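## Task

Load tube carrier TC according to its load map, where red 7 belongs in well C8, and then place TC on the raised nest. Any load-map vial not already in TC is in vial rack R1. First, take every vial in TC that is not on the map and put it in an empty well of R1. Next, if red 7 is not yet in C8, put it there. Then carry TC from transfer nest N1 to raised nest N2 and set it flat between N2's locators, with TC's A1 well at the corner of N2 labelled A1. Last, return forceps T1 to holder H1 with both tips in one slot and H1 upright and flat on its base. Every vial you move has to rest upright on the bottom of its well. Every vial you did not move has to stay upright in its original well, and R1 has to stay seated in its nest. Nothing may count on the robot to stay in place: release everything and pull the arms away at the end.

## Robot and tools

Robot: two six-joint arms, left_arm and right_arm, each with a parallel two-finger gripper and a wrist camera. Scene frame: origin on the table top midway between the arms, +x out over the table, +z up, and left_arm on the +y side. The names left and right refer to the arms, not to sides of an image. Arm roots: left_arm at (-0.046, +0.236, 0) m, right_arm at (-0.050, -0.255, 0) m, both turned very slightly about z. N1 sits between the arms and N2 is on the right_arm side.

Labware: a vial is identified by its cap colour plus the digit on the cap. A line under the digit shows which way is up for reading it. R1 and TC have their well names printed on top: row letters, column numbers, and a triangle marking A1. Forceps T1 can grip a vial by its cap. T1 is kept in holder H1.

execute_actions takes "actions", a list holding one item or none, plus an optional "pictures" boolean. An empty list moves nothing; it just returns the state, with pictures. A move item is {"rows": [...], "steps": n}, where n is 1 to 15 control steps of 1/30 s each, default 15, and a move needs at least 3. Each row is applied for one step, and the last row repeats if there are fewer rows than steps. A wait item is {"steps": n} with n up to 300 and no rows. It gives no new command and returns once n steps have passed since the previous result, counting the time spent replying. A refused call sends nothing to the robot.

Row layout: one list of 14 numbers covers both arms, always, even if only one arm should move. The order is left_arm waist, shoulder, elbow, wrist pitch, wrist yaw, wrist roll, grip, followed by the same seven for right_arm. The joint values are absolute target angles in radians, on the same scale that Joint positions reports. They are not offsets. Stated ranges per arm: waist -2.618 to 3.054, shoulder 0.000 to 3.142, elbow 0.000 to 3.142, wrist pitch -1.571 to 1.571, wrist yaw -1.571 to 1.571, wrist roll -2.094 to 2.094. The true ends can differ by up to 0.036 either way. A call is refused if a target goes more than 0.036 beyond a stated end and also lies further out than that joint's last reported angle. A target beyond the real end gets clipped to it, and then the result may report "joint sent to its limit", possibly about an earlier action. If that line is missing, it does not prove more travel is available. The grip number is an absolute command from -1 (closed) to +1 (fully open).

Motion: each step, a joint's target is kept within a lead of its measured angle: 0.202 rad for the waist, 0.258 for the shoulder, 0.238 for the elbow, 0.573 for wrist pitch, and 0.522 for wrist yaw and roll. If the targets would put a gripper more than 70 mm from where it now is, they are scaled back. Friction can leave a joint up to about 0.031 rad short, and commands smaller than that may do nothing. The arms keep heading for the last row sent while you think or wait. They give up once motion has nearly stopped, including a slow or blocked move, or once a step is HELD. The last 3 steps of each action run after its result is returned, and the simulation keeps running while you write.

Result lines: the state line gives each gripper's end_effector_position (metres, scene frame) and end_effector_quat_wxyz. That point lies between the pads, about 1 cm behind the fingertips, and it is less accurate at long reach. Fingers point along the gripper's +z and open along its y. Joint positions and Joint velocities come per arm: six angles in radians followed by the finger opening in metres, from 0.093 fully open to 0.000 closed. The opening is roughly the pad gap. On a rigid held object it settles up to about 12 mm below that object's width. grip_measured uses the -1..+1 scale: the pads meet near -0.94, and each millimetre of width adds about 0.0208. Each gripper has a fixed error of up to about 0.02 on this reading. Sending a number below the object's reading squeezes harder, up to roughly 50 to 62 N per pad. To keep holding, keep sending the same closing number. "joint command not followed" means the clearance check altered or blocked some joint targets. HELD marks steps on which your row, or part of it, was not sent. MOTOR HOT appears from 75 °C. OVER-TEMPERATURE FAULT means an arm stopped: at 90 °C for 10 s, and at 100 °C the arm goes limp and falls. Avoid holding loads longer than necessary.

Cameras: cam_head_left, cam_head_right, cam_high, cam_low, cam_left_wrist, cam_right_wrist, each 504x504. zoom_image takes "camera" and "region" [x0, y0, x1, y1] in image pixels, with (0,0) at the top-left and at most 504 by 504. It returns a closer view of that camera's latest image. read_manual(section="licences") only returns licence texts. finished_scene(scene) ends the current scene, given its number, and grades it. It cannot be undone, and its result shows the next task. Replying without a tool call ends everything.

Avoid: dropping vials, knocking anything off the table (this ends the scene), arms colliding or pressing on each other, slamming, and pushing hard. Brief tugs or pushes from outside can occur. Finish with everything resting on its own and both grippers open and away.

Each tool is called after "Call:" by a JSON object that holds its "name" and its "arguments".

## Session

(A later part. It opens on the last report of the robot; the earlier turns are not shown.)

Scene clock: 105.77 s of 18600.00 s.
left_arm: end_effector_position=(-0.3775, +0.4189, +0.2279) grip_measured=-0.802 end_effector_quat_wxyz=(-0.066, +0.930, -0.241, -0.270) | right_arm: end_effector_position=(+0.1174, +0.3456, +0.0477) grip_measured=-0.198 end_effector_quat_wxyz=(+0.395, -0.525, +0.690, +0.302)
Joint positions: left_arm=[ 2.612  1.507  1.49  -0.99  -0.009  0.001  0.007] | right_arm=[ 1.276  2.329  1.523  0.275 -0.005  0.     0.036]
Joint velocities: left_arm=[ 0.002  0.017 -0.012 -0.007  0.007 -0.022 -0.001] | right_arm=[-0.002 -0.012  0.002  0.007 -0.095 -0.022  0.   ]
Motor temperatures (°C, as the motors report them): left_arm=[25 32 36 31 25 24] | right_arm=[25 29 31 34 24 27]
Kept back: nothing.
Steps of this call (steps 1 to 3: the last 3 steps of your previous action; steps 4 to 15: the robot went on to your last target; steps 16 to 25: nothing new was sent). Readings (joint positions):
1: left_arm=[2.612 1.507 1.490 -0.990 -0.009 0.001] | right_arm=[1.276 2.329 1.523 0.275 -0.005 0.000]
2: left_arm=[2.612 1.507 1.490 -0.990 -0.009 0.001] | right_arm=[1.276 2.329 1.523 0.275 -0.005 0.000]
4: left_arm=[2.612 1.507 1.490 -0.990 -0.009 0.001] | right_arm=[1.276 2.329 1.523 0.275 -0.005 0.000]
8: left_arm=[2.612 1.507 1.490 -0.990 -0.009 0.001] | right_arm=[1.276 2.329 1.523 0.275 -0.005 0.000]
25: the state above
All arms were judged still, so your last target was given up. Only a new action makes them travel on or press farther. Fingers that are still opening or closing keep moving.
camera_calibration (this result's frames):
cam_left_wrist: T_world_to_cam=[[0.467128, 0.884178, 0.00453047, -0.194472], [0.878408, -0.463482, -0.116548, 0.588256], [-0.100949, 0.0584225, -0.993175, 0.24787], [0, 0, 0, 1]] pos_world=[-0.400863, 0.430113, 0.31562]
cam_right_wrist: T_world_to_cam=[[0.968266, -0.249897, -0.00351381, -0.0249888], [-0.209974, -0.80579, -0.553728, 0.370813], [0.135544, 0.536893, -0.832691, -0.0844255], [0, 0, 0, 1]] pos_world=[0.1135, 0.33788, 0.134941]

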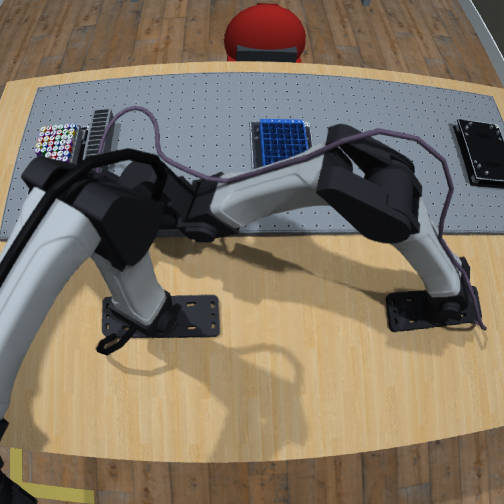

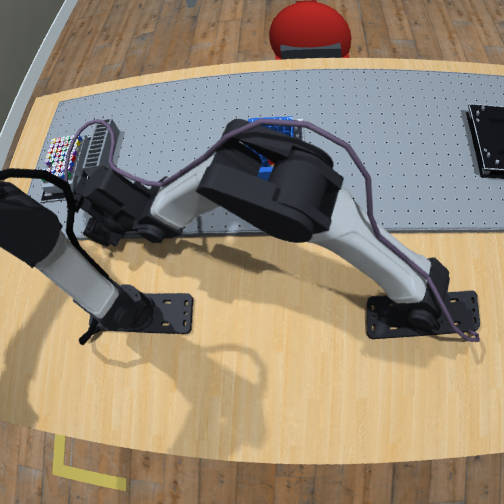

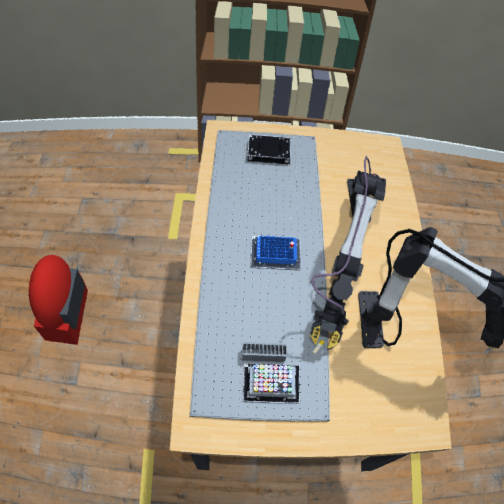

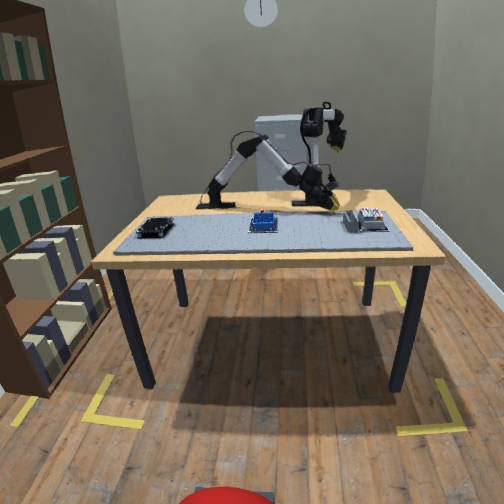

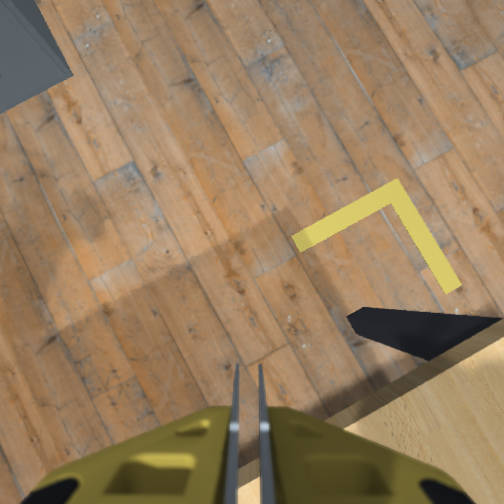

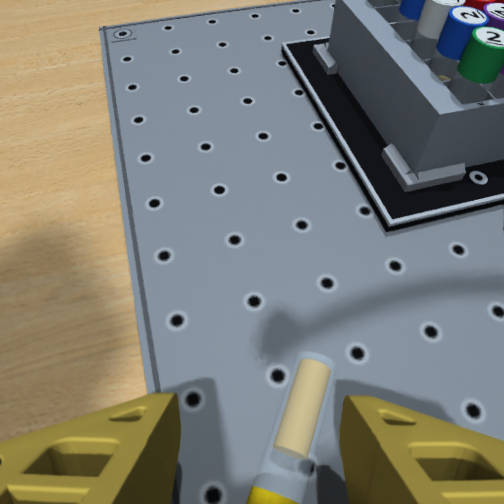

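Call:
{"name": "execute_actions", "arguments": {"actions": [{"rows":[[2.6,1.5,1.5,-1.0,0,0,-0.8,1.26,2.33,1.50,0.30,0,0,-0.2],[2.6,1.5,1.5,-1.0,0,0,-0.8,1.26,2.33,1.49,0.31,0,0,-0.2],[2.6,1.5,1.5,-1.0,0,0,-0.8,1.26,2.33,1.48,0.31,0,0,-0.2],[2.6,1.5,1.5,-1.0,0,0,-0.8,1.26,2.33,1.47,0.31,0,0,-0.2],[2.6,1.5,1.5,-1.0,0,0,-0.8,1.26,2.33,1.46,0.31,0,0,-0.2],[2.6,1.5,1.5,-1.0,0,0,-0.8,1.26,2.35,1.457,0.31,0,0,-0.2],[2.6,1.5,1.5,-1.0,0,0,-0.8,1.26,2.355,1.457,0.31,0,0,-0.2],[2.6,1.5,1.5,-1.0,0,0,-0.8,1.26,2.36,1.457,0.31,0,0,-0.2]],"steps":15}]}}

Call:
{"name": "execute_actions", "arguments": {"actions": [{"steps":8}], "pictures": true}}

Scene clock: 106.43 s of 18600.00 s.
left_arm: end_effector_position=(-0.3775, +0.4189, +0.2279) grip_measured=-0.802 end_effector_quat_wxyz=(-0.066, +0.930, -0.241, -0.270) | right_arm: end_effector_position=(+0.1193, +0.3340, +0.0270) grip_measured=-0.198 end_effector_quat_wxyz=(+0.384, -0.527, +0.699, +0.292)
Joint positions: left_arm=[ 2.612  1.507  1.49  -0.99  -0.009  0.001  0.007] | right_arm=[ 1.268  2.338  1.475  0.3   -0.005  0.     0.036]
Joint velocities: left_arm=[ 0.012 -0.007  0.002  0.007 -0.051 -0.022 -0.   ] | right_arm=[ 0.012  0.012  0.002  0.022 -0.007 -0.007 -0.001]
Motor temperatures (°C, as the motors report them): left_arm=[25 32 36 31 25 24] | right_arm=[25 30 31 34 24 27]
Steps of this call (steps 1 to 8: nothing new was sent; steps 9 to 20: the first 12 steps of this action). Readings (joint positions):
9: left_arm=[2.612 1.507 1.490 -0.990 -0.009 0.001] | right_arm=[1.276 2.329 1.523 0.276 -0.005 0.000]
10: left_arm=[2.612 1.507 1.490 -0.990 -0.009 0.001] | right_arm=[1.276 2.329 1.522 0.280 -0.005 0.000]
12: left_arm=[2.612 1.507 1.490 -0.990 -0.009 0.001] | right_arm=[1.273 2.329 1.511 0.292 -0.005 0.000]
16: left_arm=[2.612 1.507 1.490 -0.990 -0.009 0.001] | right_arm=[1.269 2.330 1.480 0.299 -0.005 0.000]
20: the state above

Scene clock: 106.70 s of 18600.00 s.
left_arm: end_effector_position=(-0.3775, +0.4189, +0.2279) grip_measured=-0.802 end_effector_quat_wxyz=(-0.066, +0.930, -0.241, -0.270) | right_arm: end_effector_position=(+0.1193, +0.3341, +0.0272) grip_measured=-0.198 end_effector_quat_wxyz=(+0.385, -0.527, +0.699, +0.292)
Joint positions: left_arm=[ 2.612  1.507  1.49  -0.99  -0.009  0.001  0.007] | right_arm=[ 1.268  2.338  1.475  0.301 -0.005  0.     0.036]
Joint velocities: left_arm=[-0.007  0.012 -0.002  0.037 -0.022 -0.007  0.   ] | right_arm=[-0.012 -0.007 -0.007  0.022  0.037 -0.007 -0.   ]
Motor temperatures (°C, as the motors report them): left_arm=[25 32 36 31 25 24] | right_arm=[25 30 31 34 24 27]
Kept back: nothing.
Steps of this call (steps 1 to 3: the last 3 steps of your previous action; steps 4 to 8: the robot went on to your last target). Readings (joint positions):
1: left_arm=[2.612 1.507 1.490 -0.990 -0.009 0.001] | right_arm=[1.268 2.338 1.475 0.300 -0.005 0.000]
2: left_arm=[2.612 1.507 1.490 -0.990 -0.009 0.001] | right_arm=[1.268 2.338 1.475 0.301 -0.005 0.000]
4: left_arm=[2.612 1.507 1.490 -0.990 -0.009 0.001] | right_arm=[1.268 2.338 1.475 0.301 -0.005 0.000]
8: the state above
camera_calibration (this result's frames):
cam_left_wrist: T_world_to_cam=[[0.467128, 0.884178, 0.00453047, -0.194472], [0.878408, -0.463482, -0.116548, 0.588256], [-0.100949, 0.0584225, -0.993175, 0.24787], [0, 0, 0, 1]] pos_world=[-0.400863, 0.430113, 0.31562]
cam_right_wrist: T_world_to_cam=[[0.966199, -0.257765, -0.00416302, -0.0268672], [-0.221273, -0.82091, -0.526445, 0.356277], [0.132282, 0.509571, -0.850199, -0.085608], [0, 0, 0, 1]] pos_world=[0.116118, 0.329169, 0.114664]

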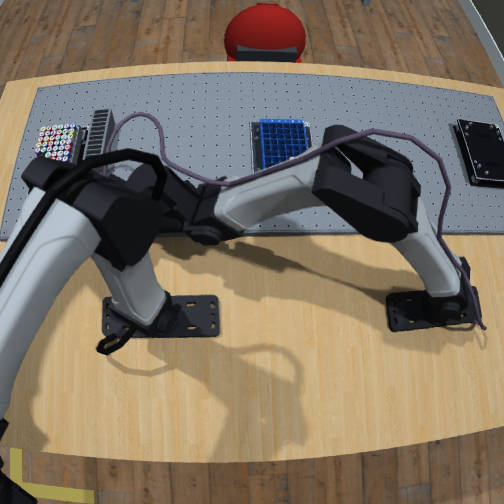

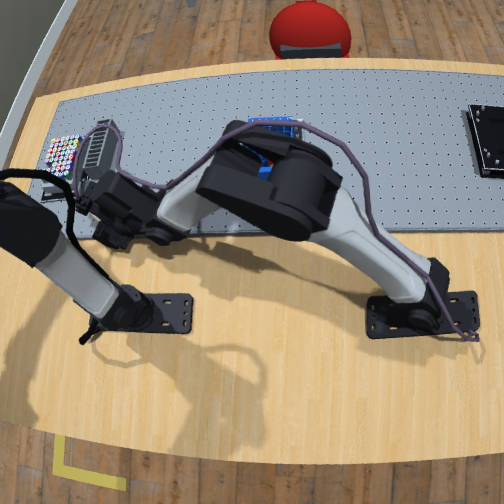

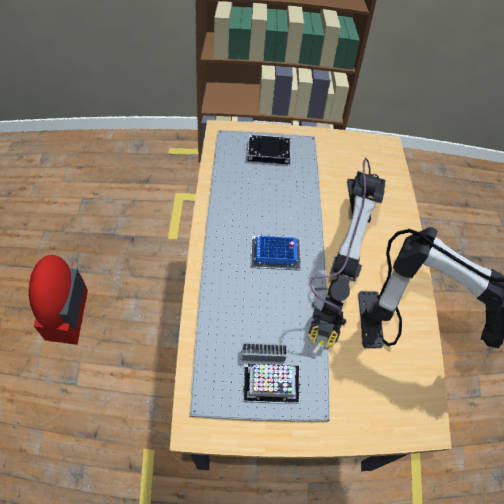

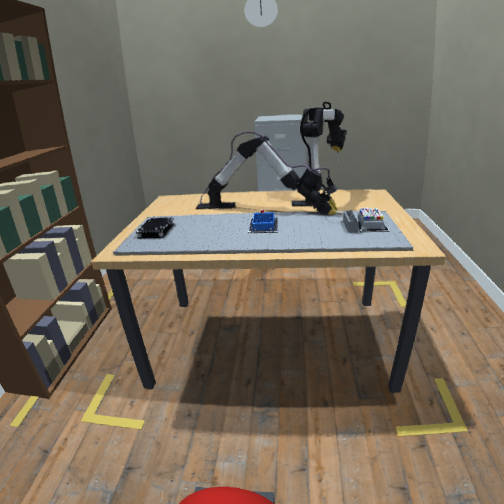

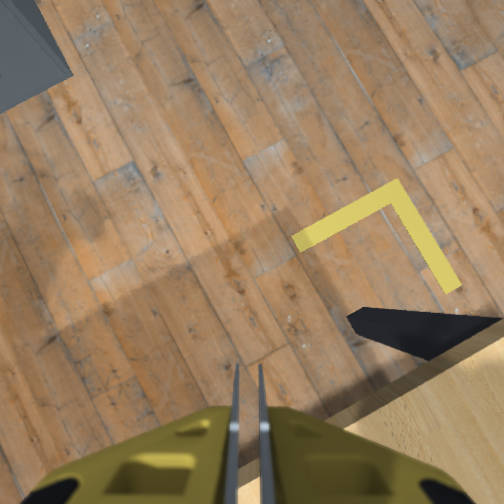

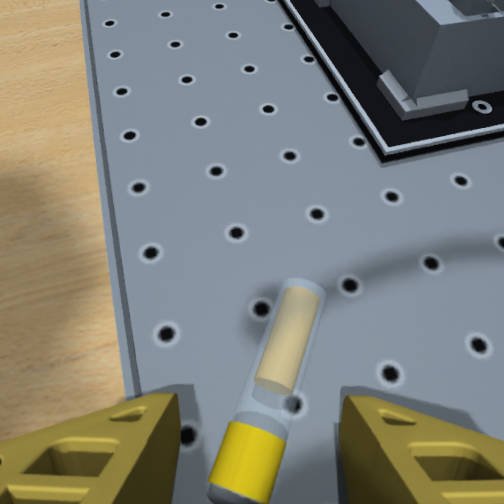

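Call:
{"name": "execute_actions", "arguments": {"actions": [{"rows":[[2.6,1.5,1.5,-1.0,0,0,-0.8,1.26,2.355,1.457,0.31,0,0,-0.35],[2.6,1.5,1.5,-1.0,0,0,-0.8,1.26,2.355,1.457,0.31,0,0,-0.45],[2.6,1.5,1.5,-1.0,0,0,-0.8,1.26,2.355,1.457,0.31,0,0,-0.52],[2.6,1.5,1.5,-1.0,0,0,-0.8,1.26,2.355,1.457,0.31,0,0,-0.58],[2.6,1.5,1.5,-1.0,0,0,-0.8,1.26,2.355,1.457,0.31,0,0,-0.63],[2.6,1.5,1.5,-1.0,0,0,-0.8,1.26,2.355,1.457,0.31,0,0,-0.68],[2.6,1.5,1.5,-1.0,0,0,-0.8,1.26,2.355,1.457,0.31,0,0,-0.72],[2.6,1.5,1.5,-1.0,0,0,-0.8,1.26,2.355,1.457,0.31,0,0,-0.76],[2.6,1.5,1.5,-1.0,0,0,-0.8,1.26,2.355,1.457,0.31,0,0,-0.8]],"steps":15}]}}

Call:
{"name": "execute_actions", "arguments": {"actions": [{"rows":[[2.6,1.5,1.5,-1.0,0,0,-0.8,1.26,2.3,1.47,0.31,0,0,-0.8],[2.6,1.5,1.5,-1.0,0,0,-0.8,1.26,2.27,1.47,0.31,0,0,-0.8],[2.6,1.5,1.5,-1.0,0,0,-0.8,1.26,2.23,1.47,0.31,0,0,-0.8],[2.6,1.5,1.5,-1.0,0,0,-0.8,1.26,2.19,1.47,0.31,0,0,-0.8],[2.6,1.5,1.5,-1.0,0,0,-0.8,1.26,2.14,1.47,0.31,0,0,-0.8],[2.6,1.5,1.5,-1.0,0,0,-0.8,1.26,2.09,1.47,0.31,0,0,-0.8],[2.6,1.5,1.5,-1.0,0,0,-0.8,1.26,2.04,1.47,0.31,0,0,-0.8],[2.6,1.5,1.5,-1.0,0,0,-0.8,1.26,2.0,1.47,0.31,0,0,-0.8]],"steps":15}], "pictures": true}}

Scene clock: 107.50 s of 18600.00 s.
left_arm: end_effector_position=(-0.3775, +0.4189, +0.2279) grip_measured=-0.802 end_effector_quat_wxyz=(-0.066, +0.930, -0.241, -0.270) | right_arm: end_effector_position=(+0.1193, +0.3341, +0.0272) grip_measured=-0.786 end_effector_quat_wxyz=(+0.385, -0.527, +0.699, +0.292)
Joint positions: left_arm=[ 2.612  1.507  1.49  -0.99  -0.009  0.001  0.007] | right_arm=[ 1.268  2.338  1.475  0.301 -0.005  0.     0.007]
Joint velocities: left_arm=[-0.017 -0.002  0.007  0.022 -0.037  0.007  0.001] | right_arm=[-0.007  0.007 -0.007 -0.022 -0.081  0.051 -0.001]
Motor temperatures (°C, as the motors report them): left_arm=[25 32 37 31 25 24] | right_arm=[25 30 31 34 24 27]
Steps of this call (steps 1 to 12: the robot went on to your last target; steps 13 to 24: the first 12 steps of this action). Readings (joint positions):
13: left_arm=[2.612 1.507 1.490 -0.990 -0.009 0.001] | right_arm=[1.268 2.338 1.475 0.301 -0.005 0.000]
14: left_arm=[2.612 1.507 1.490 -0.990 -0.009 0.001] | right_arm=[1.268 2.338 1.475 0.301 -0.005 0.000]
16: left_arm=[2.612 1.507 1.490 -0.990 -0.009 0.001] | right_arm=[1.268 2.338 1.475 0.301 -0.005 0.000]
20: left_arm=[2.612 1.507 1.490 -0.990 -0.009 0.001] | right_arm=[1.268 2.338 1.475 0.301 -0.005 0.000]
24: the state above

Scene clock: 108.00 s of 18600.00 s.
left_arm: end_effector_position=(-0.3775, +0.4189, +0.2279) grip_measured=-0.802 end_effector_quat_wxyz=(-0.066, +0.930, -0.241, -0.270) | right_arm: end_effector_position=(+0.1182, +0.3305, +0.2138) grip_measured=-0.786 end_effector_quat_wxyz=(+0.488, -0.476, +0.631, +0.370)
Joint positions: left_arm=[ 2.612  1.507  1.49  -0.99  -0.009  0.001  0.007] | right_arm=[ 1.268  2.019  1.469  0.299 -0.005  0.     0.007]
Joint velocities: left_arm=[-0.012 -0.002 -0.007 -0.066 -0.037 -0.007 -0.   ] | right_arm=[-0.017 -0.906  0.095  0.242  0.007  0.037 -0.   ]
Motor temperatures (°C, as the motors report them): left_arm=[25 32 37 31 25 24] | right_arm=[25 30 31 34 24 27]
Steps of this call (steps 1 to 3: the last 3 steps of your previous action; steps 4 to 15: the first 12 steps of this action). Readings (joint positions):
4: left_arm=[2.612 1.507 1.490 -0.990 -0.009 0.001] | right_arm=[1.268 2.336 1.475 0.301 -0.005 0.000]
5: left_arm=[2.612 1.507 1.490 -0.990 -0.009 0.001] | right_arm=[1.268 2.331 1.475 0.300 -0.005 0.000]
7: left_arm=[2.612 1.507 1.490 -0.990 -0.009 0.001] | right_arm=[1.268 2.299 1.471 0.291 -0.005 0.000]
11: left_arm=[2.612 1.507 1.490 -0.990 -0.009 0.001] | right_arm=[1.268 2.171 1.467 0.284 -0.005 0.000]
15: the state above
camera_calibration (this result's frames):
cam_left_wrist: T_world_to_cam=[[0.467128, 0.884178, 0.00453047, -0.194472], [0.878408, -0.463482, -0.116548, 0.588256], [-0.100949, 0.0584225, -0.993175, 0.24787], [0, 0, 0, 1]] pos_world=[-0.400863, 0.430113, 0.31562]
cam_right_wrist: T_world_to_cam=[[0.966287, -0.25746, 0.00212646, -0.0274713], [-0.165535, -0.627561, -0.760766, 0.430958], [0.197201, 0.734766, -0.649023, -0.050043], [0, 0, 0, 1]] pos_world=[0.107752, 0.30015, 0.295437]

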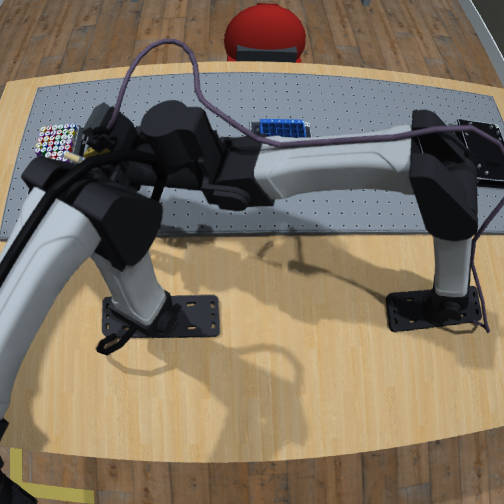

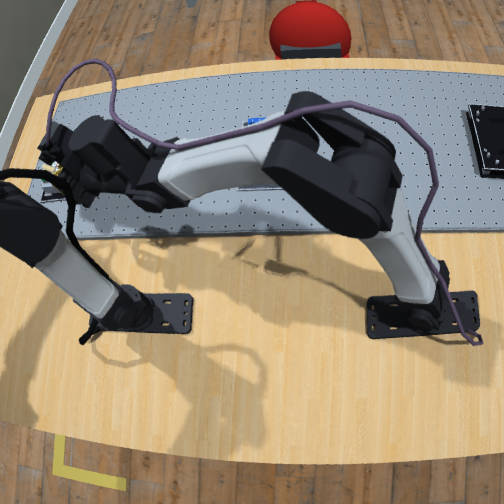

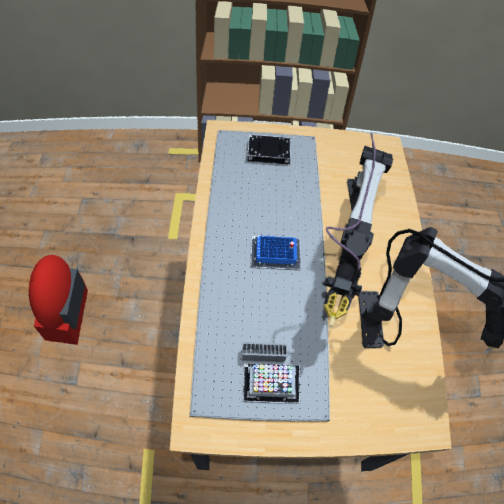

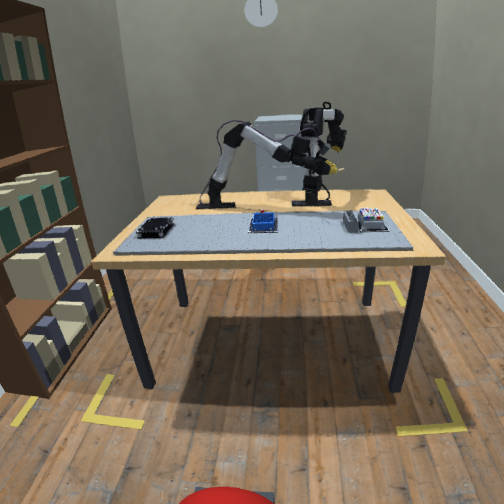

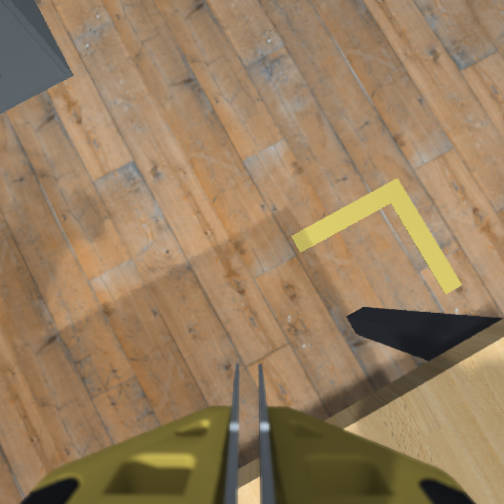

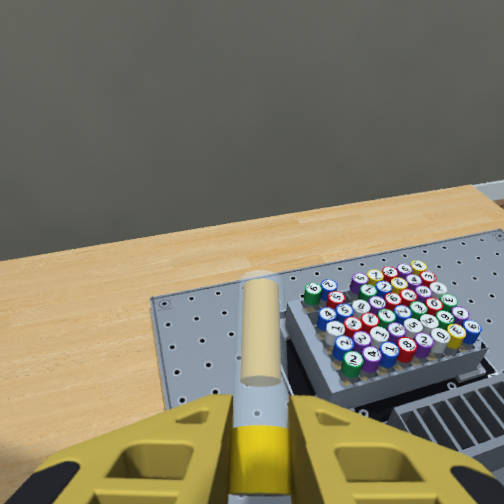

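Got it. Go to TC pose.

Call:
{"name": "execute_actions", "arguments": {"actions": [{"rows":[[2.6,1.5,1.5,-1.0,0,0,-0.8,0.45,1.95,1.82,-1.25,-0.575,1.575,-0.8]],"steps":15}]}}

Call:
{"name": "execute_actions", "arguments": {"actions": [{"steps":45}]}}

Call:
{"name": "execute_actions", "arguments": {"actions": [{"rows":[[2.6,1.5,1.5,-1.0,0,0,-0.8,0.45,2.0,1.82,-1.25,-0.575,1.575,-0.8],[2.6,1.5,1.5,-1.0,0,0,-0.8,0.45,2.03,1.82,-1.25,-0.575,1.575,-0.8],[2.6,1.5,1.5,-1.0,0,0,-0.8,0.45,2.06,1.82,-1.25,-0.575,1.575,-0.8],[2.6,1.5,1.5,-1.0,0,0,-0.8,0.45,2.09,1.82,-1.25,-0.575,1.575,-0.8],[2.6,1.5,1.5,-1.0,0,0,-0.8,0.45,2.11,1.82,-1.25,-0.575,1.575,-0.8],[2.6,1.5,1.5,-1.0,0,0,-0.8,0.45,2.13,1.82,-1.25,-0.575,1.575,-0.8],[2.6,1.5,1.5,-1.0,0,0,-0.8,0.45,2.145,1.82,-1.25,-0.575,1.575,-0.8],[2.6,1.5,1.5,-1.0,0,0,-0.8,0.45,2.155,1.82,-1.25,-0.575,1.575,-0.8]],"steps":15}]}}

Call:
{"name": "execute_actions", "arguments": {"actions": [{"steps":10}], "pictures": true}}

Call:
{"name": "zoom_image", "arguments": {"camera": "cam_right_wrist", "region": [170,180,330,340]}}

Scene clock: 108.70 s of 18600.00 s.
left_arm: end_effector_position=(-0.3775, +0.4189, +0.2279) grip_measured=-0.802 end_effector_quat_wxyz=(-0.066, +0.930, -0.241, -0.270) | right_arm: end_effector_position=(+0.2867, +0.1802, +0.2572) grip_measured=-0.786 end_effector_quat_wxyz=(+0.152, -0.079, +0.871, +0.461)
Joint positions: left_arm=[ 2.612  1.507  1.49  -0.99  -0.009  0.001  0.007] | right_arm=[ 0.751  1.938  1.819 -0.519 -0.476  0.834  0.007]
Joint velocities: left_arm=[ 0.012  0.022  0.007 -0.066 -0.125  0.037  0.   ] | right_arm=[-1.175  0.002 -0.007 -1.59  -0.315  1.678 -0.   ]
Motor temperatures (°C, as the motors report them): left_arm=[25 32 37 31 25 24] | right_arm=[25 31 31 34 24 27]
Steps of this call (steps 1 to 3: the last 3 steps of your previous action; steps 4 to 9: the robot went on to your last target; steps 10 to 21: the first 12 steps of this action). Readings (joint positions):
10: left_arm=[2.612 1.507 1.490 -0.990 -0.009 0.001] | right_arm=[1.250 1.977 1.523 0.252 -0.081 0.072]
11: left_arm=[2.612 1.507 1.490 -0.990 -0.009 0.001] | right_arm=[1.222 1.987 1.592 0.125 -0.187 0.168]
13: left_arm=[2.612 1.507 1.490 -0.990 -0.009 0.001] | right_arm=[1.135 1.990 1.708 -0.061 -0.315 0.333]
17: left_arm=[2.612 1.507 1.490 -0.990 -0.009 0.001] | right_arm=[0.932 1.949 1.805 -0.309 -0.426 0.604]
21: the state above

Scene clock: 110.20 s of 18600.00 s.
left_arm: end_effector_position=(-0.3775, +0.4189, +0.2279) grip_measured=-0.802 end_effector_quat_wxyz=(-0.066, +0.930, -0.241, -0.270) | right_arm: end_effector_position=(+0.2778, +0.0118, +0.1799) grip_measured=-0.786 end_effector_quat_wxyz=(-0.182, +0.473, +0.829, +0.237)
Joint positions: left_arm=[ 2.612  1.507  1.49  -0.99  -0.009  0.001  0.007] | right_arm=[ 0.446  1.938  1.819 -1.23  -0.57   1.571  0.007]
Joint velocities: left_arm=[-0.002  0.002 -0.017  0.022  0.037 -0.037 -0.001] | right_arm=[ 0.007 -0.002  0.002  0.037 -0.037 -0.007 -0.   ]
Motor temperatures (°C, as the motors report them): left_arm=[25 32 37 31 25 24] | right_arm=[25 31 31 34 24 27]
Kept back: nothing.
Steps of this call (steps 1 to 3: the last 3 steps of your previous action; steps 4 to 45: the robot went on to your last target). Readings (joint positions):
1: left_arm=[2.612 1.507 1.490 -0.990 -0.009 0.001] | right_arm=[0.709 1.938 1.819 -0.577 -0.484 0.891]
2: left_arm=[2.612 1.507 1.490 -0.990 -0.009 0.001] | right_arm=[0.667 1.938 1.819 -0.637 -0.492 0.948]
4: left_arm=[2.612 1.507 1.490 -0.990 -0.009 0.001] | right_arm=[0.583 1.938 1.819 -0.756 -0.507 1.069]
8: left_arm=[2.612 1.507 1.490 -0.990 -0.009 0.001] | right_arm=[0.443 1.938 1.819 -1.021 -0.530 1.349]
45: the state above
All arms were judged still, so your last target was given up. Only a new action makes them travel on or press farther. Fingers that are still opening or closing keep moving.

Scene clock: 110.60 s of 18600.00 s.
left_arm: end_effector_position=(-0.3775, +0.4189, +0.2279) grip_measured=-0.802 end_effector_quat_wxyz=(-0.066, +0.930, -0.241, -0.270) | right_arm: end_effector_position=(+0.2826, +0.0149, +0.0910) grip_measured=-0.786 end_effector_quat_wxyz=(-0.242, +0.503, +0.817, +0.147)
Joint positions: left_arm=[ 2.612  1.507  1.49  -0.99  -0.009  0.001  0.007] | right_arm=[ 0.446  2.167  1.824 -1.232 -0.574  1.571  0.007]
Joint velocities: left_arm=[ 0.002  0.007  0.007 -0.037  0.037  0.051  0.001] | right_arm=[-0.002  0.081  0.012 -0.066 -0.037 -0.139 -0.   ]
Motor temperatures (°C, as the motors report them): left_arm=[25 32 37 31 25 24] | right_arm=[25 31 31 34 24 27]
Steps of this call (steps 1 to 12: the first 12 steps of this action). Readings (joint positions):
1: left_arm=[2.612 1.507 1.490 -0.990 -0.009 0.001] | right_arm=[0.446 1.941 1.819 -1.230 -0.570 1.571]
2: left_arm=[2.612 1.507 1.490 -0.990 -0.009 0.001] | right_arm=[0.446 1.948 1.820 -1.231 -0.572 1.571]
4: left_arm=[2.612 1.507 1.490 -0.990 -0.009 0.001] | right_arm=[0.446 1.982 1.823 -1.232 -0.573 1.571]
8: left_arm=[2.612 1.507 1.490 -0.990 -0.009 0.001] | right_arm=[0.446 2.100 1.824 -1.232 -0.574 1.571]
12: the state above

Scene clock: 110.93 s of 18600.00 s.
left_arm: end_effector_position=(-0.3775, +0.4189, +0.2279) grip_measured=-0.802 end_effector_quat_wxyz=(-0.066, +0.930, -0.241, -0.270) | right_arm: end_effector_position=(+0.2825, +0.0149, +0.0929) grip_measured=-0.786 end_effector_quat_wxyz=(-0.241, +0.503, +0.817, +0.149)
Joint positions: left_arm=[ 2.612  1.507  1.49  -0.99  -0.009  0.001  0.007] | right_arm=[ 0.446  2.162  1.824 -1.232 -0.575  1.571  0.007]
Joint velocities: left_arm=[-0.017  0.007 -0.012  0.051  0.022  0.037 -0.001] | right_arm=[-0.002 -0.002  0.002  0.007 -0.022 -0.081  0.001]
Motor temperatures (°C, as the motors report them): left_arm=[25 32 37 31 25 24] | right_arm=[25 31 31 34 24 27]
Kept back: nothing.
Steps of this call (steps 1 to 3: the last 3 steps of your previous action; steps 4 to 10: the robot went on to your last target). Readings (joint positions):
1: left_arm=[2.612 1.507 1.490 -0.990 -0.009 0.001] | right_arm=[0.446 2.167 1.824 -1.232 -0.575 1.571]
2: left_arm=[2.612 1.507 1.490 -0.990 -0.009 0.001] | right_arm=[0.446 2.165 1.824 -1.232 -0.575 1.571]
4: left_arm=[2.612 1.507 1.490 -0.990 -0.009 0.001] | right_arm=[0.446 2.162 1.824 -1.232 -0.575 1.571]
8: left_arm=[2.612 1.507 1.490 -0.990 -0.009 0.001] | right_arm=[0.446 2.162 1.824 -1.232 -0.575 1.571]
10: the state above
camera_calibration (this result's frames):
cam_left_wrist: T_world_to_cam=[[0.467128, 0.884178, 0.00453047, -0.194472], [0.878408, -0.463482, -0.116548, 0.588256], [-0.100949, 0.0584225, -0.993175, 0.24787], [0, 0, 0, 1]] pos_world=[-0.400863, 0.430113, 0.31562]
cam_right_wrist: T_world_to_cam=[[-0.893321, -0.449103, -0.0168238, 0.262818], [-0.244457, 0.454161, 0.856725, 0.0240248], [-0.377117, 0.769444, -0.515499, 0.220237], [0, 0, 0, 1]] pos_world=[0.323709, -0.0623391, 0.0973709]

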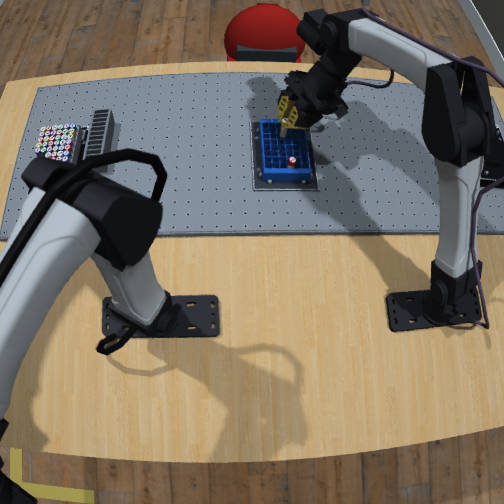

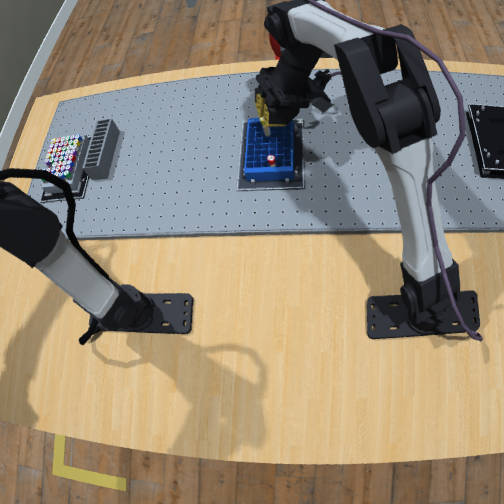

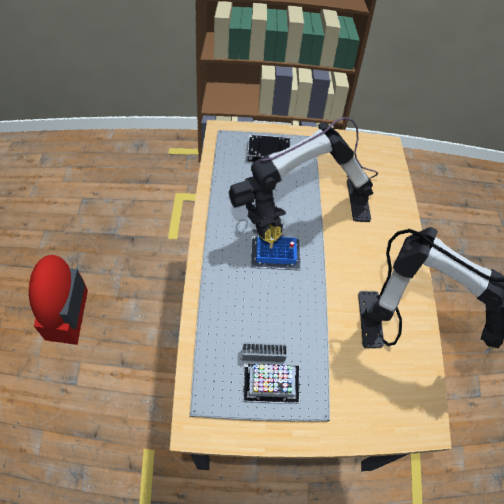

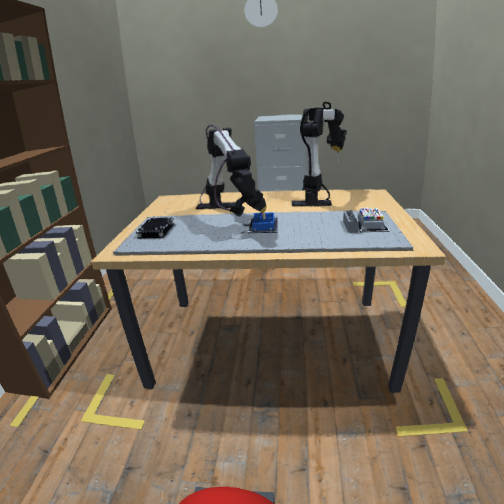

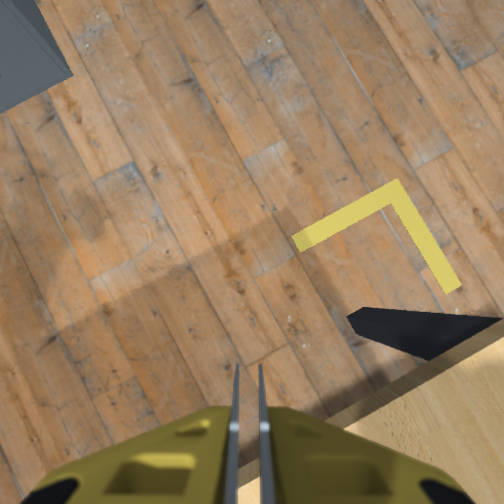

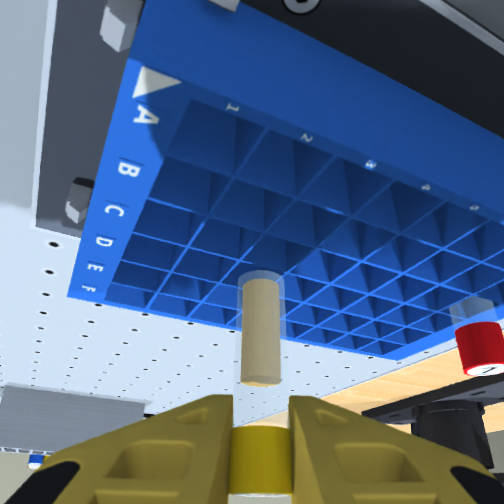

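Region (170, 180, 330, 340) of cam_right_wrist's 504x504 image, scaled by 3.150, with more detail than that image has.

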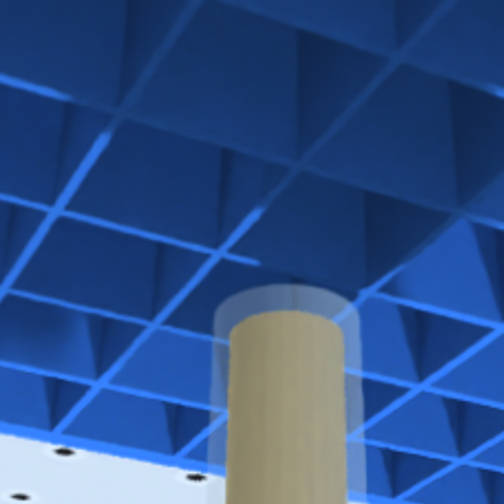

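Call:
{"name": "execute_actions", "arguments": {"actions": [{"rows":[[2.6,1.5,1.5,-1.0,0,0,-0.8,0.45,2.15,1.82,-1.203,-0.575,1.575,-0.8]],"steps":14}], "pictures": true}}

Call:
{"name": "zoom_image", "arguments": {"camera": "cam_right_wrist", "region": [170,180,330,340]}}

Scene clock: 111.40 s of 18600.00 s.
left_arm: end_effector_position=(-0.3775, +0.4189, +0.2279) grip_measured=-0.802 end_effector_quat_wxyz=(-0.066, +0.930, -0.241, -0.270) | right_arm: end_effector_position=(+0.2848, +0.0161, +0.0929) grip_measured=-0.786 end_effector_quat_wxyz=(-0.238, +0.501, +0.818, +0.154)
Joint positions: left_arm=[ 2.612  1.507  1.49  -0.99  -0.009  0.001  0.007] | right_arm=[ 0.446  2.162  1.824 -1.22  -0.575  1.571  0.007]
Joint velocities: left_arm=[ 0.007 -0.002  0.002 -0.066 -0.022 -0.007  0.   ] | right_arm=[-0.012  0.002  0.002  0.066  0.022 -0.037 -0.001]
Motor temperatures (°C, as the motors report them): left_arm=[25 32 37 31 25 24] | right_arm=[25 31 31 34 24 27]
Steps of this call (steps 1 to 3: the robot went on to your last target; steps 4 to 14: the first 11 steps of this action). Readings (joint positions):
4: left_arm=[2.612 1.507 1.490 -0.990 -0.009 0.001] | right_arm=[0.446 2.162 1.824 -1.232 -0.575 1.571]
5: left_arm=[2.612 1.507 1.490 -0.990 -0.009 0.001] | right_arm=[0.446 2.162 1.824 -1.230 -0.575 1.571]
7: left_arm=[2.612 1.507 1.490 -0.990 -0.009 0.001] | right_arm=[0.446 2.162 1.824 -1.225 -0.575 1.571]
11: left_arm=[2.612 1.507 1.490 -0.990 -0.009 0.001] | right_arm=[0.446 2.162 1.824 -1.222 -0.575 1.571]
14: the state above
camera_calibration (this result's frames):
cam_left_wrist: T_world_to_cam=[[0.467128, 0.884178, 0.00453047, -0.194472], [0.878408, -0.463482, -0.116548, 0.588256], [-0.100949, 0.0584225, -0.993175, 0.24787], [0, 0, 0, 1]] pos_world=[-0.400863, 0.430113, 0.31562]
cam_right_wrist: T_world_to_cam=[[-0.893081, -0.448982, -0.0286464, 0.266392], [-0.253501, 0.449598, 0.856504, 0.0267144], [-0.371676, 0.772189, -0.515345, 0.218613], [0, 0, 0, 1]] pos_world=[0.325935, -0.0612161, 0.0974112]

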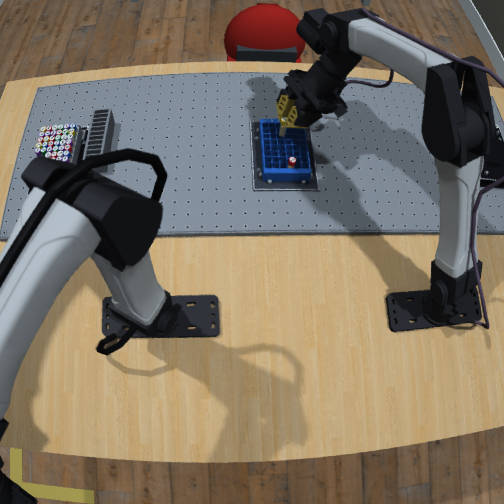

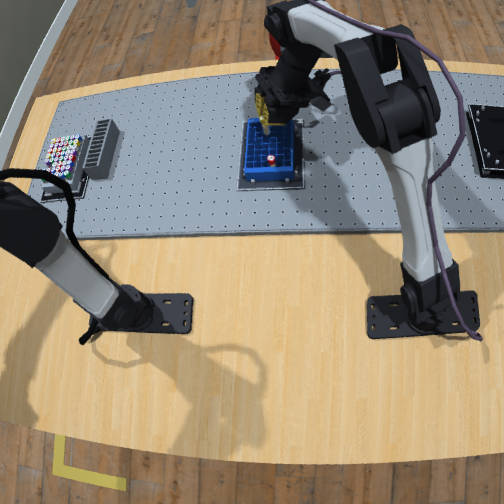

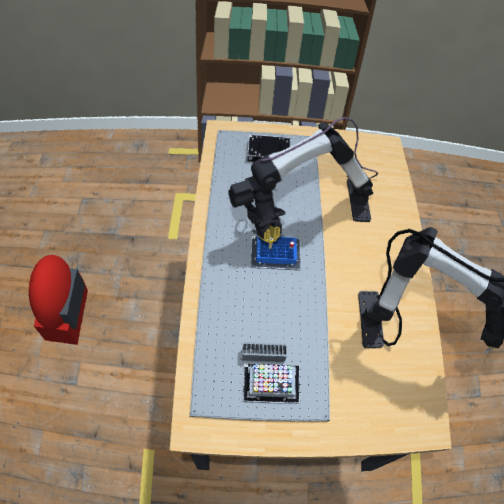

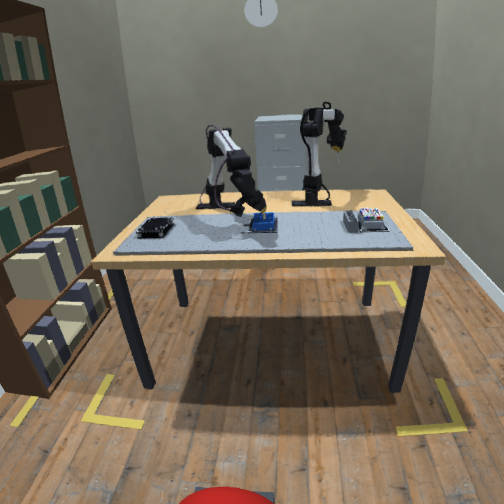

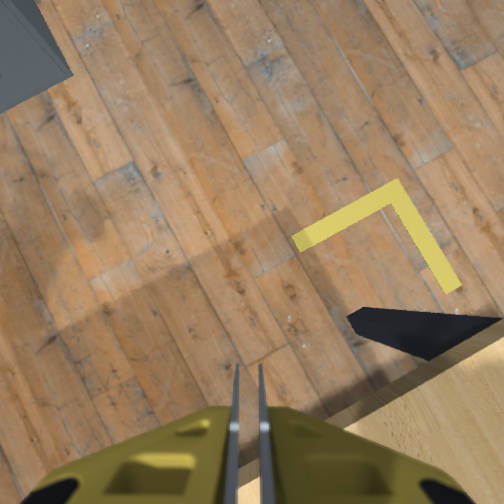

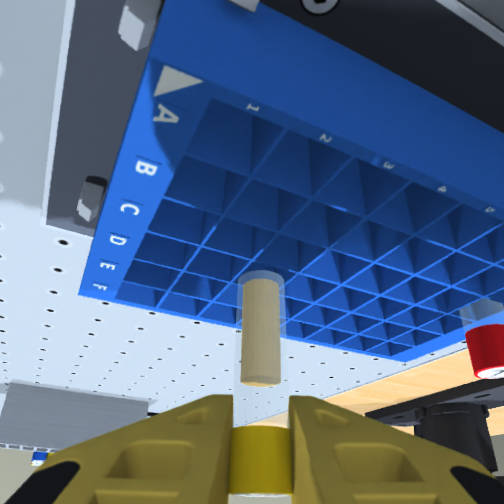

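Region (170, 180, 330, 340) of cam_right_wrist's 504x504 image, scaled by 3.150, with more detail than that image has.

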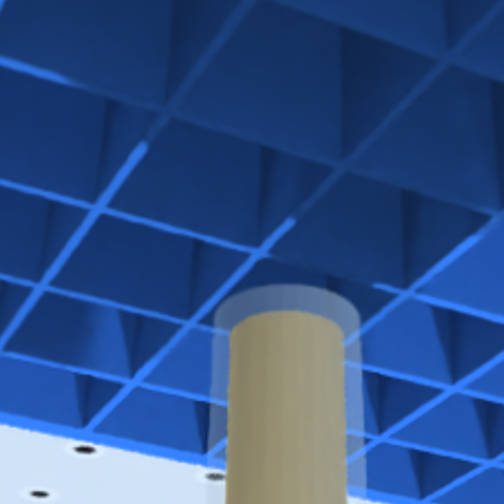

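Try descent.

Call:
{"name": "execute_actions", "arguments": {"actions": [{"rows":[[2.6,1.5,1.5,-1.0,0,0,-0.8,0.45,2.185,1.82,-1.203,-0.575,1.575,-0.8],[2.6,1.5,1.5,-1.0,0,0,-0.8,0.45,2.19,1.82,-1.203,-0.575,1.575,-0.8],[2.6,1.5,1.5,-1.0,0,0,-0.8,0.45,2.194,1.82,-1.203,-0.575,1.575,-0.8],[2.6,1.5,1.5,-1.0,0,0,-0.8,0.45,2.198,1.82,-1.203,-0.575,1.575,-0.8],[2.6,1.5,1.5,-1.0,0,0,-0.8,0.45,2.202,1.82,-1.203,-0.575,1.575,-0.8],[2.6,1.5,1.5,-1.0,0,0,-0.8,0.45,2.206,1.82,-1.201,-0.575,1.575,-0.8],[2.6,1.5,1.5,-1.0,0,0,-0.8,0.45,2.21,1.82,-1.199,-0.575,1.575,-0.8],[2.6,1.5,1.5,-1.0,0,0,-0.8,0.45,2.214,1.82,-1.197,-0.575,1.575,-0.8]],"steps":15}], "pictures": true}}

Scene clock: 111.97 s of 18600.00 s.
left_arm: end_effector_position=(-0.3775, +0.4189, +0.2279) grip_measured=-0.802 end_effector_quat_wxyz=(-0.066, +0.930, -0.241, -0.270) | right_arm: end_effector_position=(+0.2846, +0.0172, +0.0893) grip_measured=-0.786 end_effector_quat_wxyz=(-0.243, +0.502, +0.816, +0.152)
Joint positions: left_arm=[ 2.612  1.507  1.49  -0.99  -0.009  0.001  0.007] | right_arm=[ 0.446  2.173  1.824 -1.218 -0.582  1.571  0.007]
Joint velocities: left_arm=[-0.012  0.002  0.002  0.022 -0.022 -0.007  0.   ] | right_arm=[-0.007 -0.007  0.022 -0.037  0.037  0.037 -0.   ]
Motor temperatures (°C, as the motors report them): left_arm=[25 32 37 31 25 24] | right_arm=[25 31 31 34 24 27]
Steps of this call (steps 1 to 3: the last 3 steps of your previous action; steps 4 to 5: the robot went on to your last target; steps 6 to 17: the first 12 steps of this action). Readings (joint positions):
6: left_arm=[2.612 1.507 1.490 -0.990 -0.009 0.001] | right_arm=[0.446 2.162 1.824 -1.219 -0.575 1.571]
7: left_arm=[2.612 1.507 1.490 -0.990 -0.009 0.001] | right_arm=[0.446 2.162 1.824 -1.219 -0.575 1.571]
9: left_arm=[2.612 1.507 1.490 -0.990 -0.009 0.001] | right_arm=[0.446 2.163 1.824 -1.219 -0.575 1.571]
13: left_arm=[2.612 1.507 1.490 -0.990 -0.009 0.001] | right_arm=[0.446 2.173 1.824 -1.218 -0.582 1.571]
17: the state above
camera_calibration (this result's frames):
cam_left_wrist: T_world_to_cam=[[0.467128, 0.884178, 0.00453047, -0.194472], [0.878408, -0.463482, -0.116548, 0.588256], [-0.100949, 0.0584225, -0.993175, 0.24787], [0, 0, 0, 1]] pos_world=[-0.400863, 0.430113, 0.31562]
cam_right_wrist: T_world_to_cam=[[-0.893309, -0.448969, -0.0206269, 0.265964], [-0.244588, 0.447125, 0.860381, 0.0264478], [-0.377062, 0.773632, -0.509233, 0.216833], [0, 0, 0, 1]] pos_world=[0.325816, -0.060165, 0.0931495]

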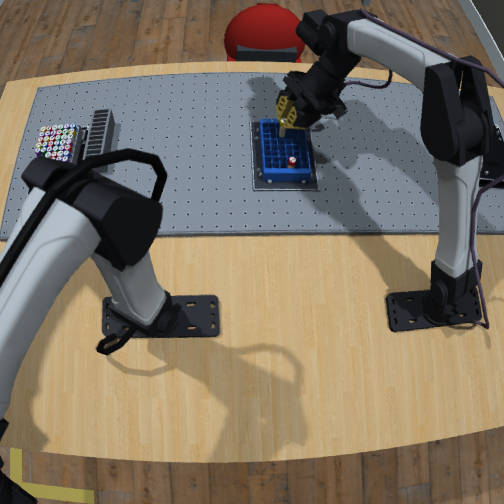

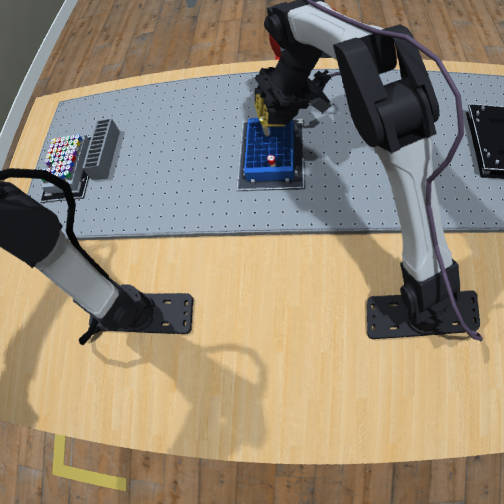

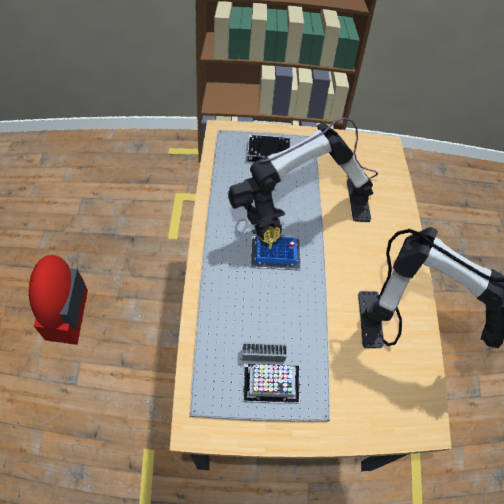

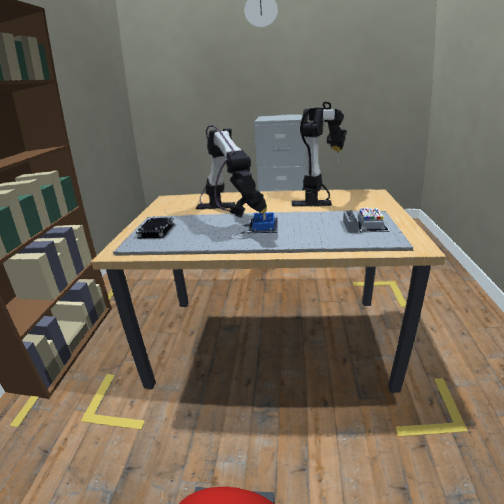

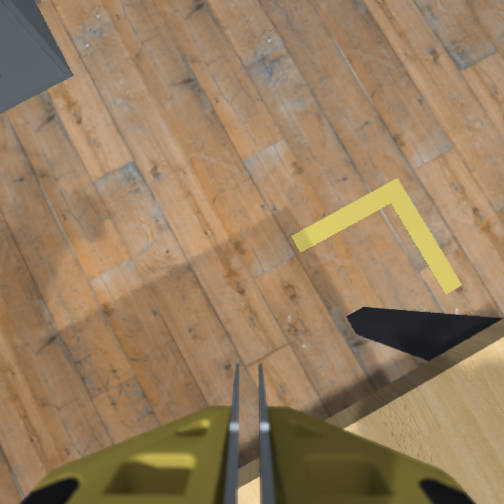

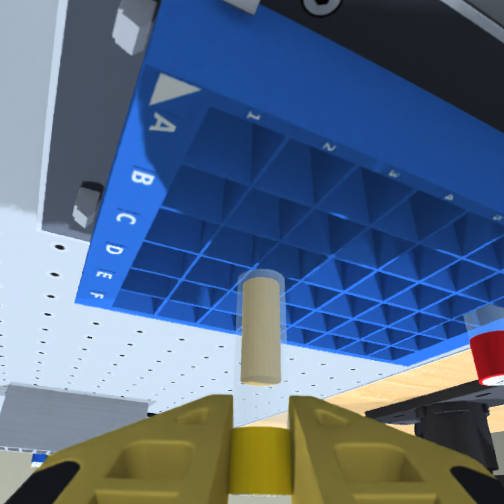

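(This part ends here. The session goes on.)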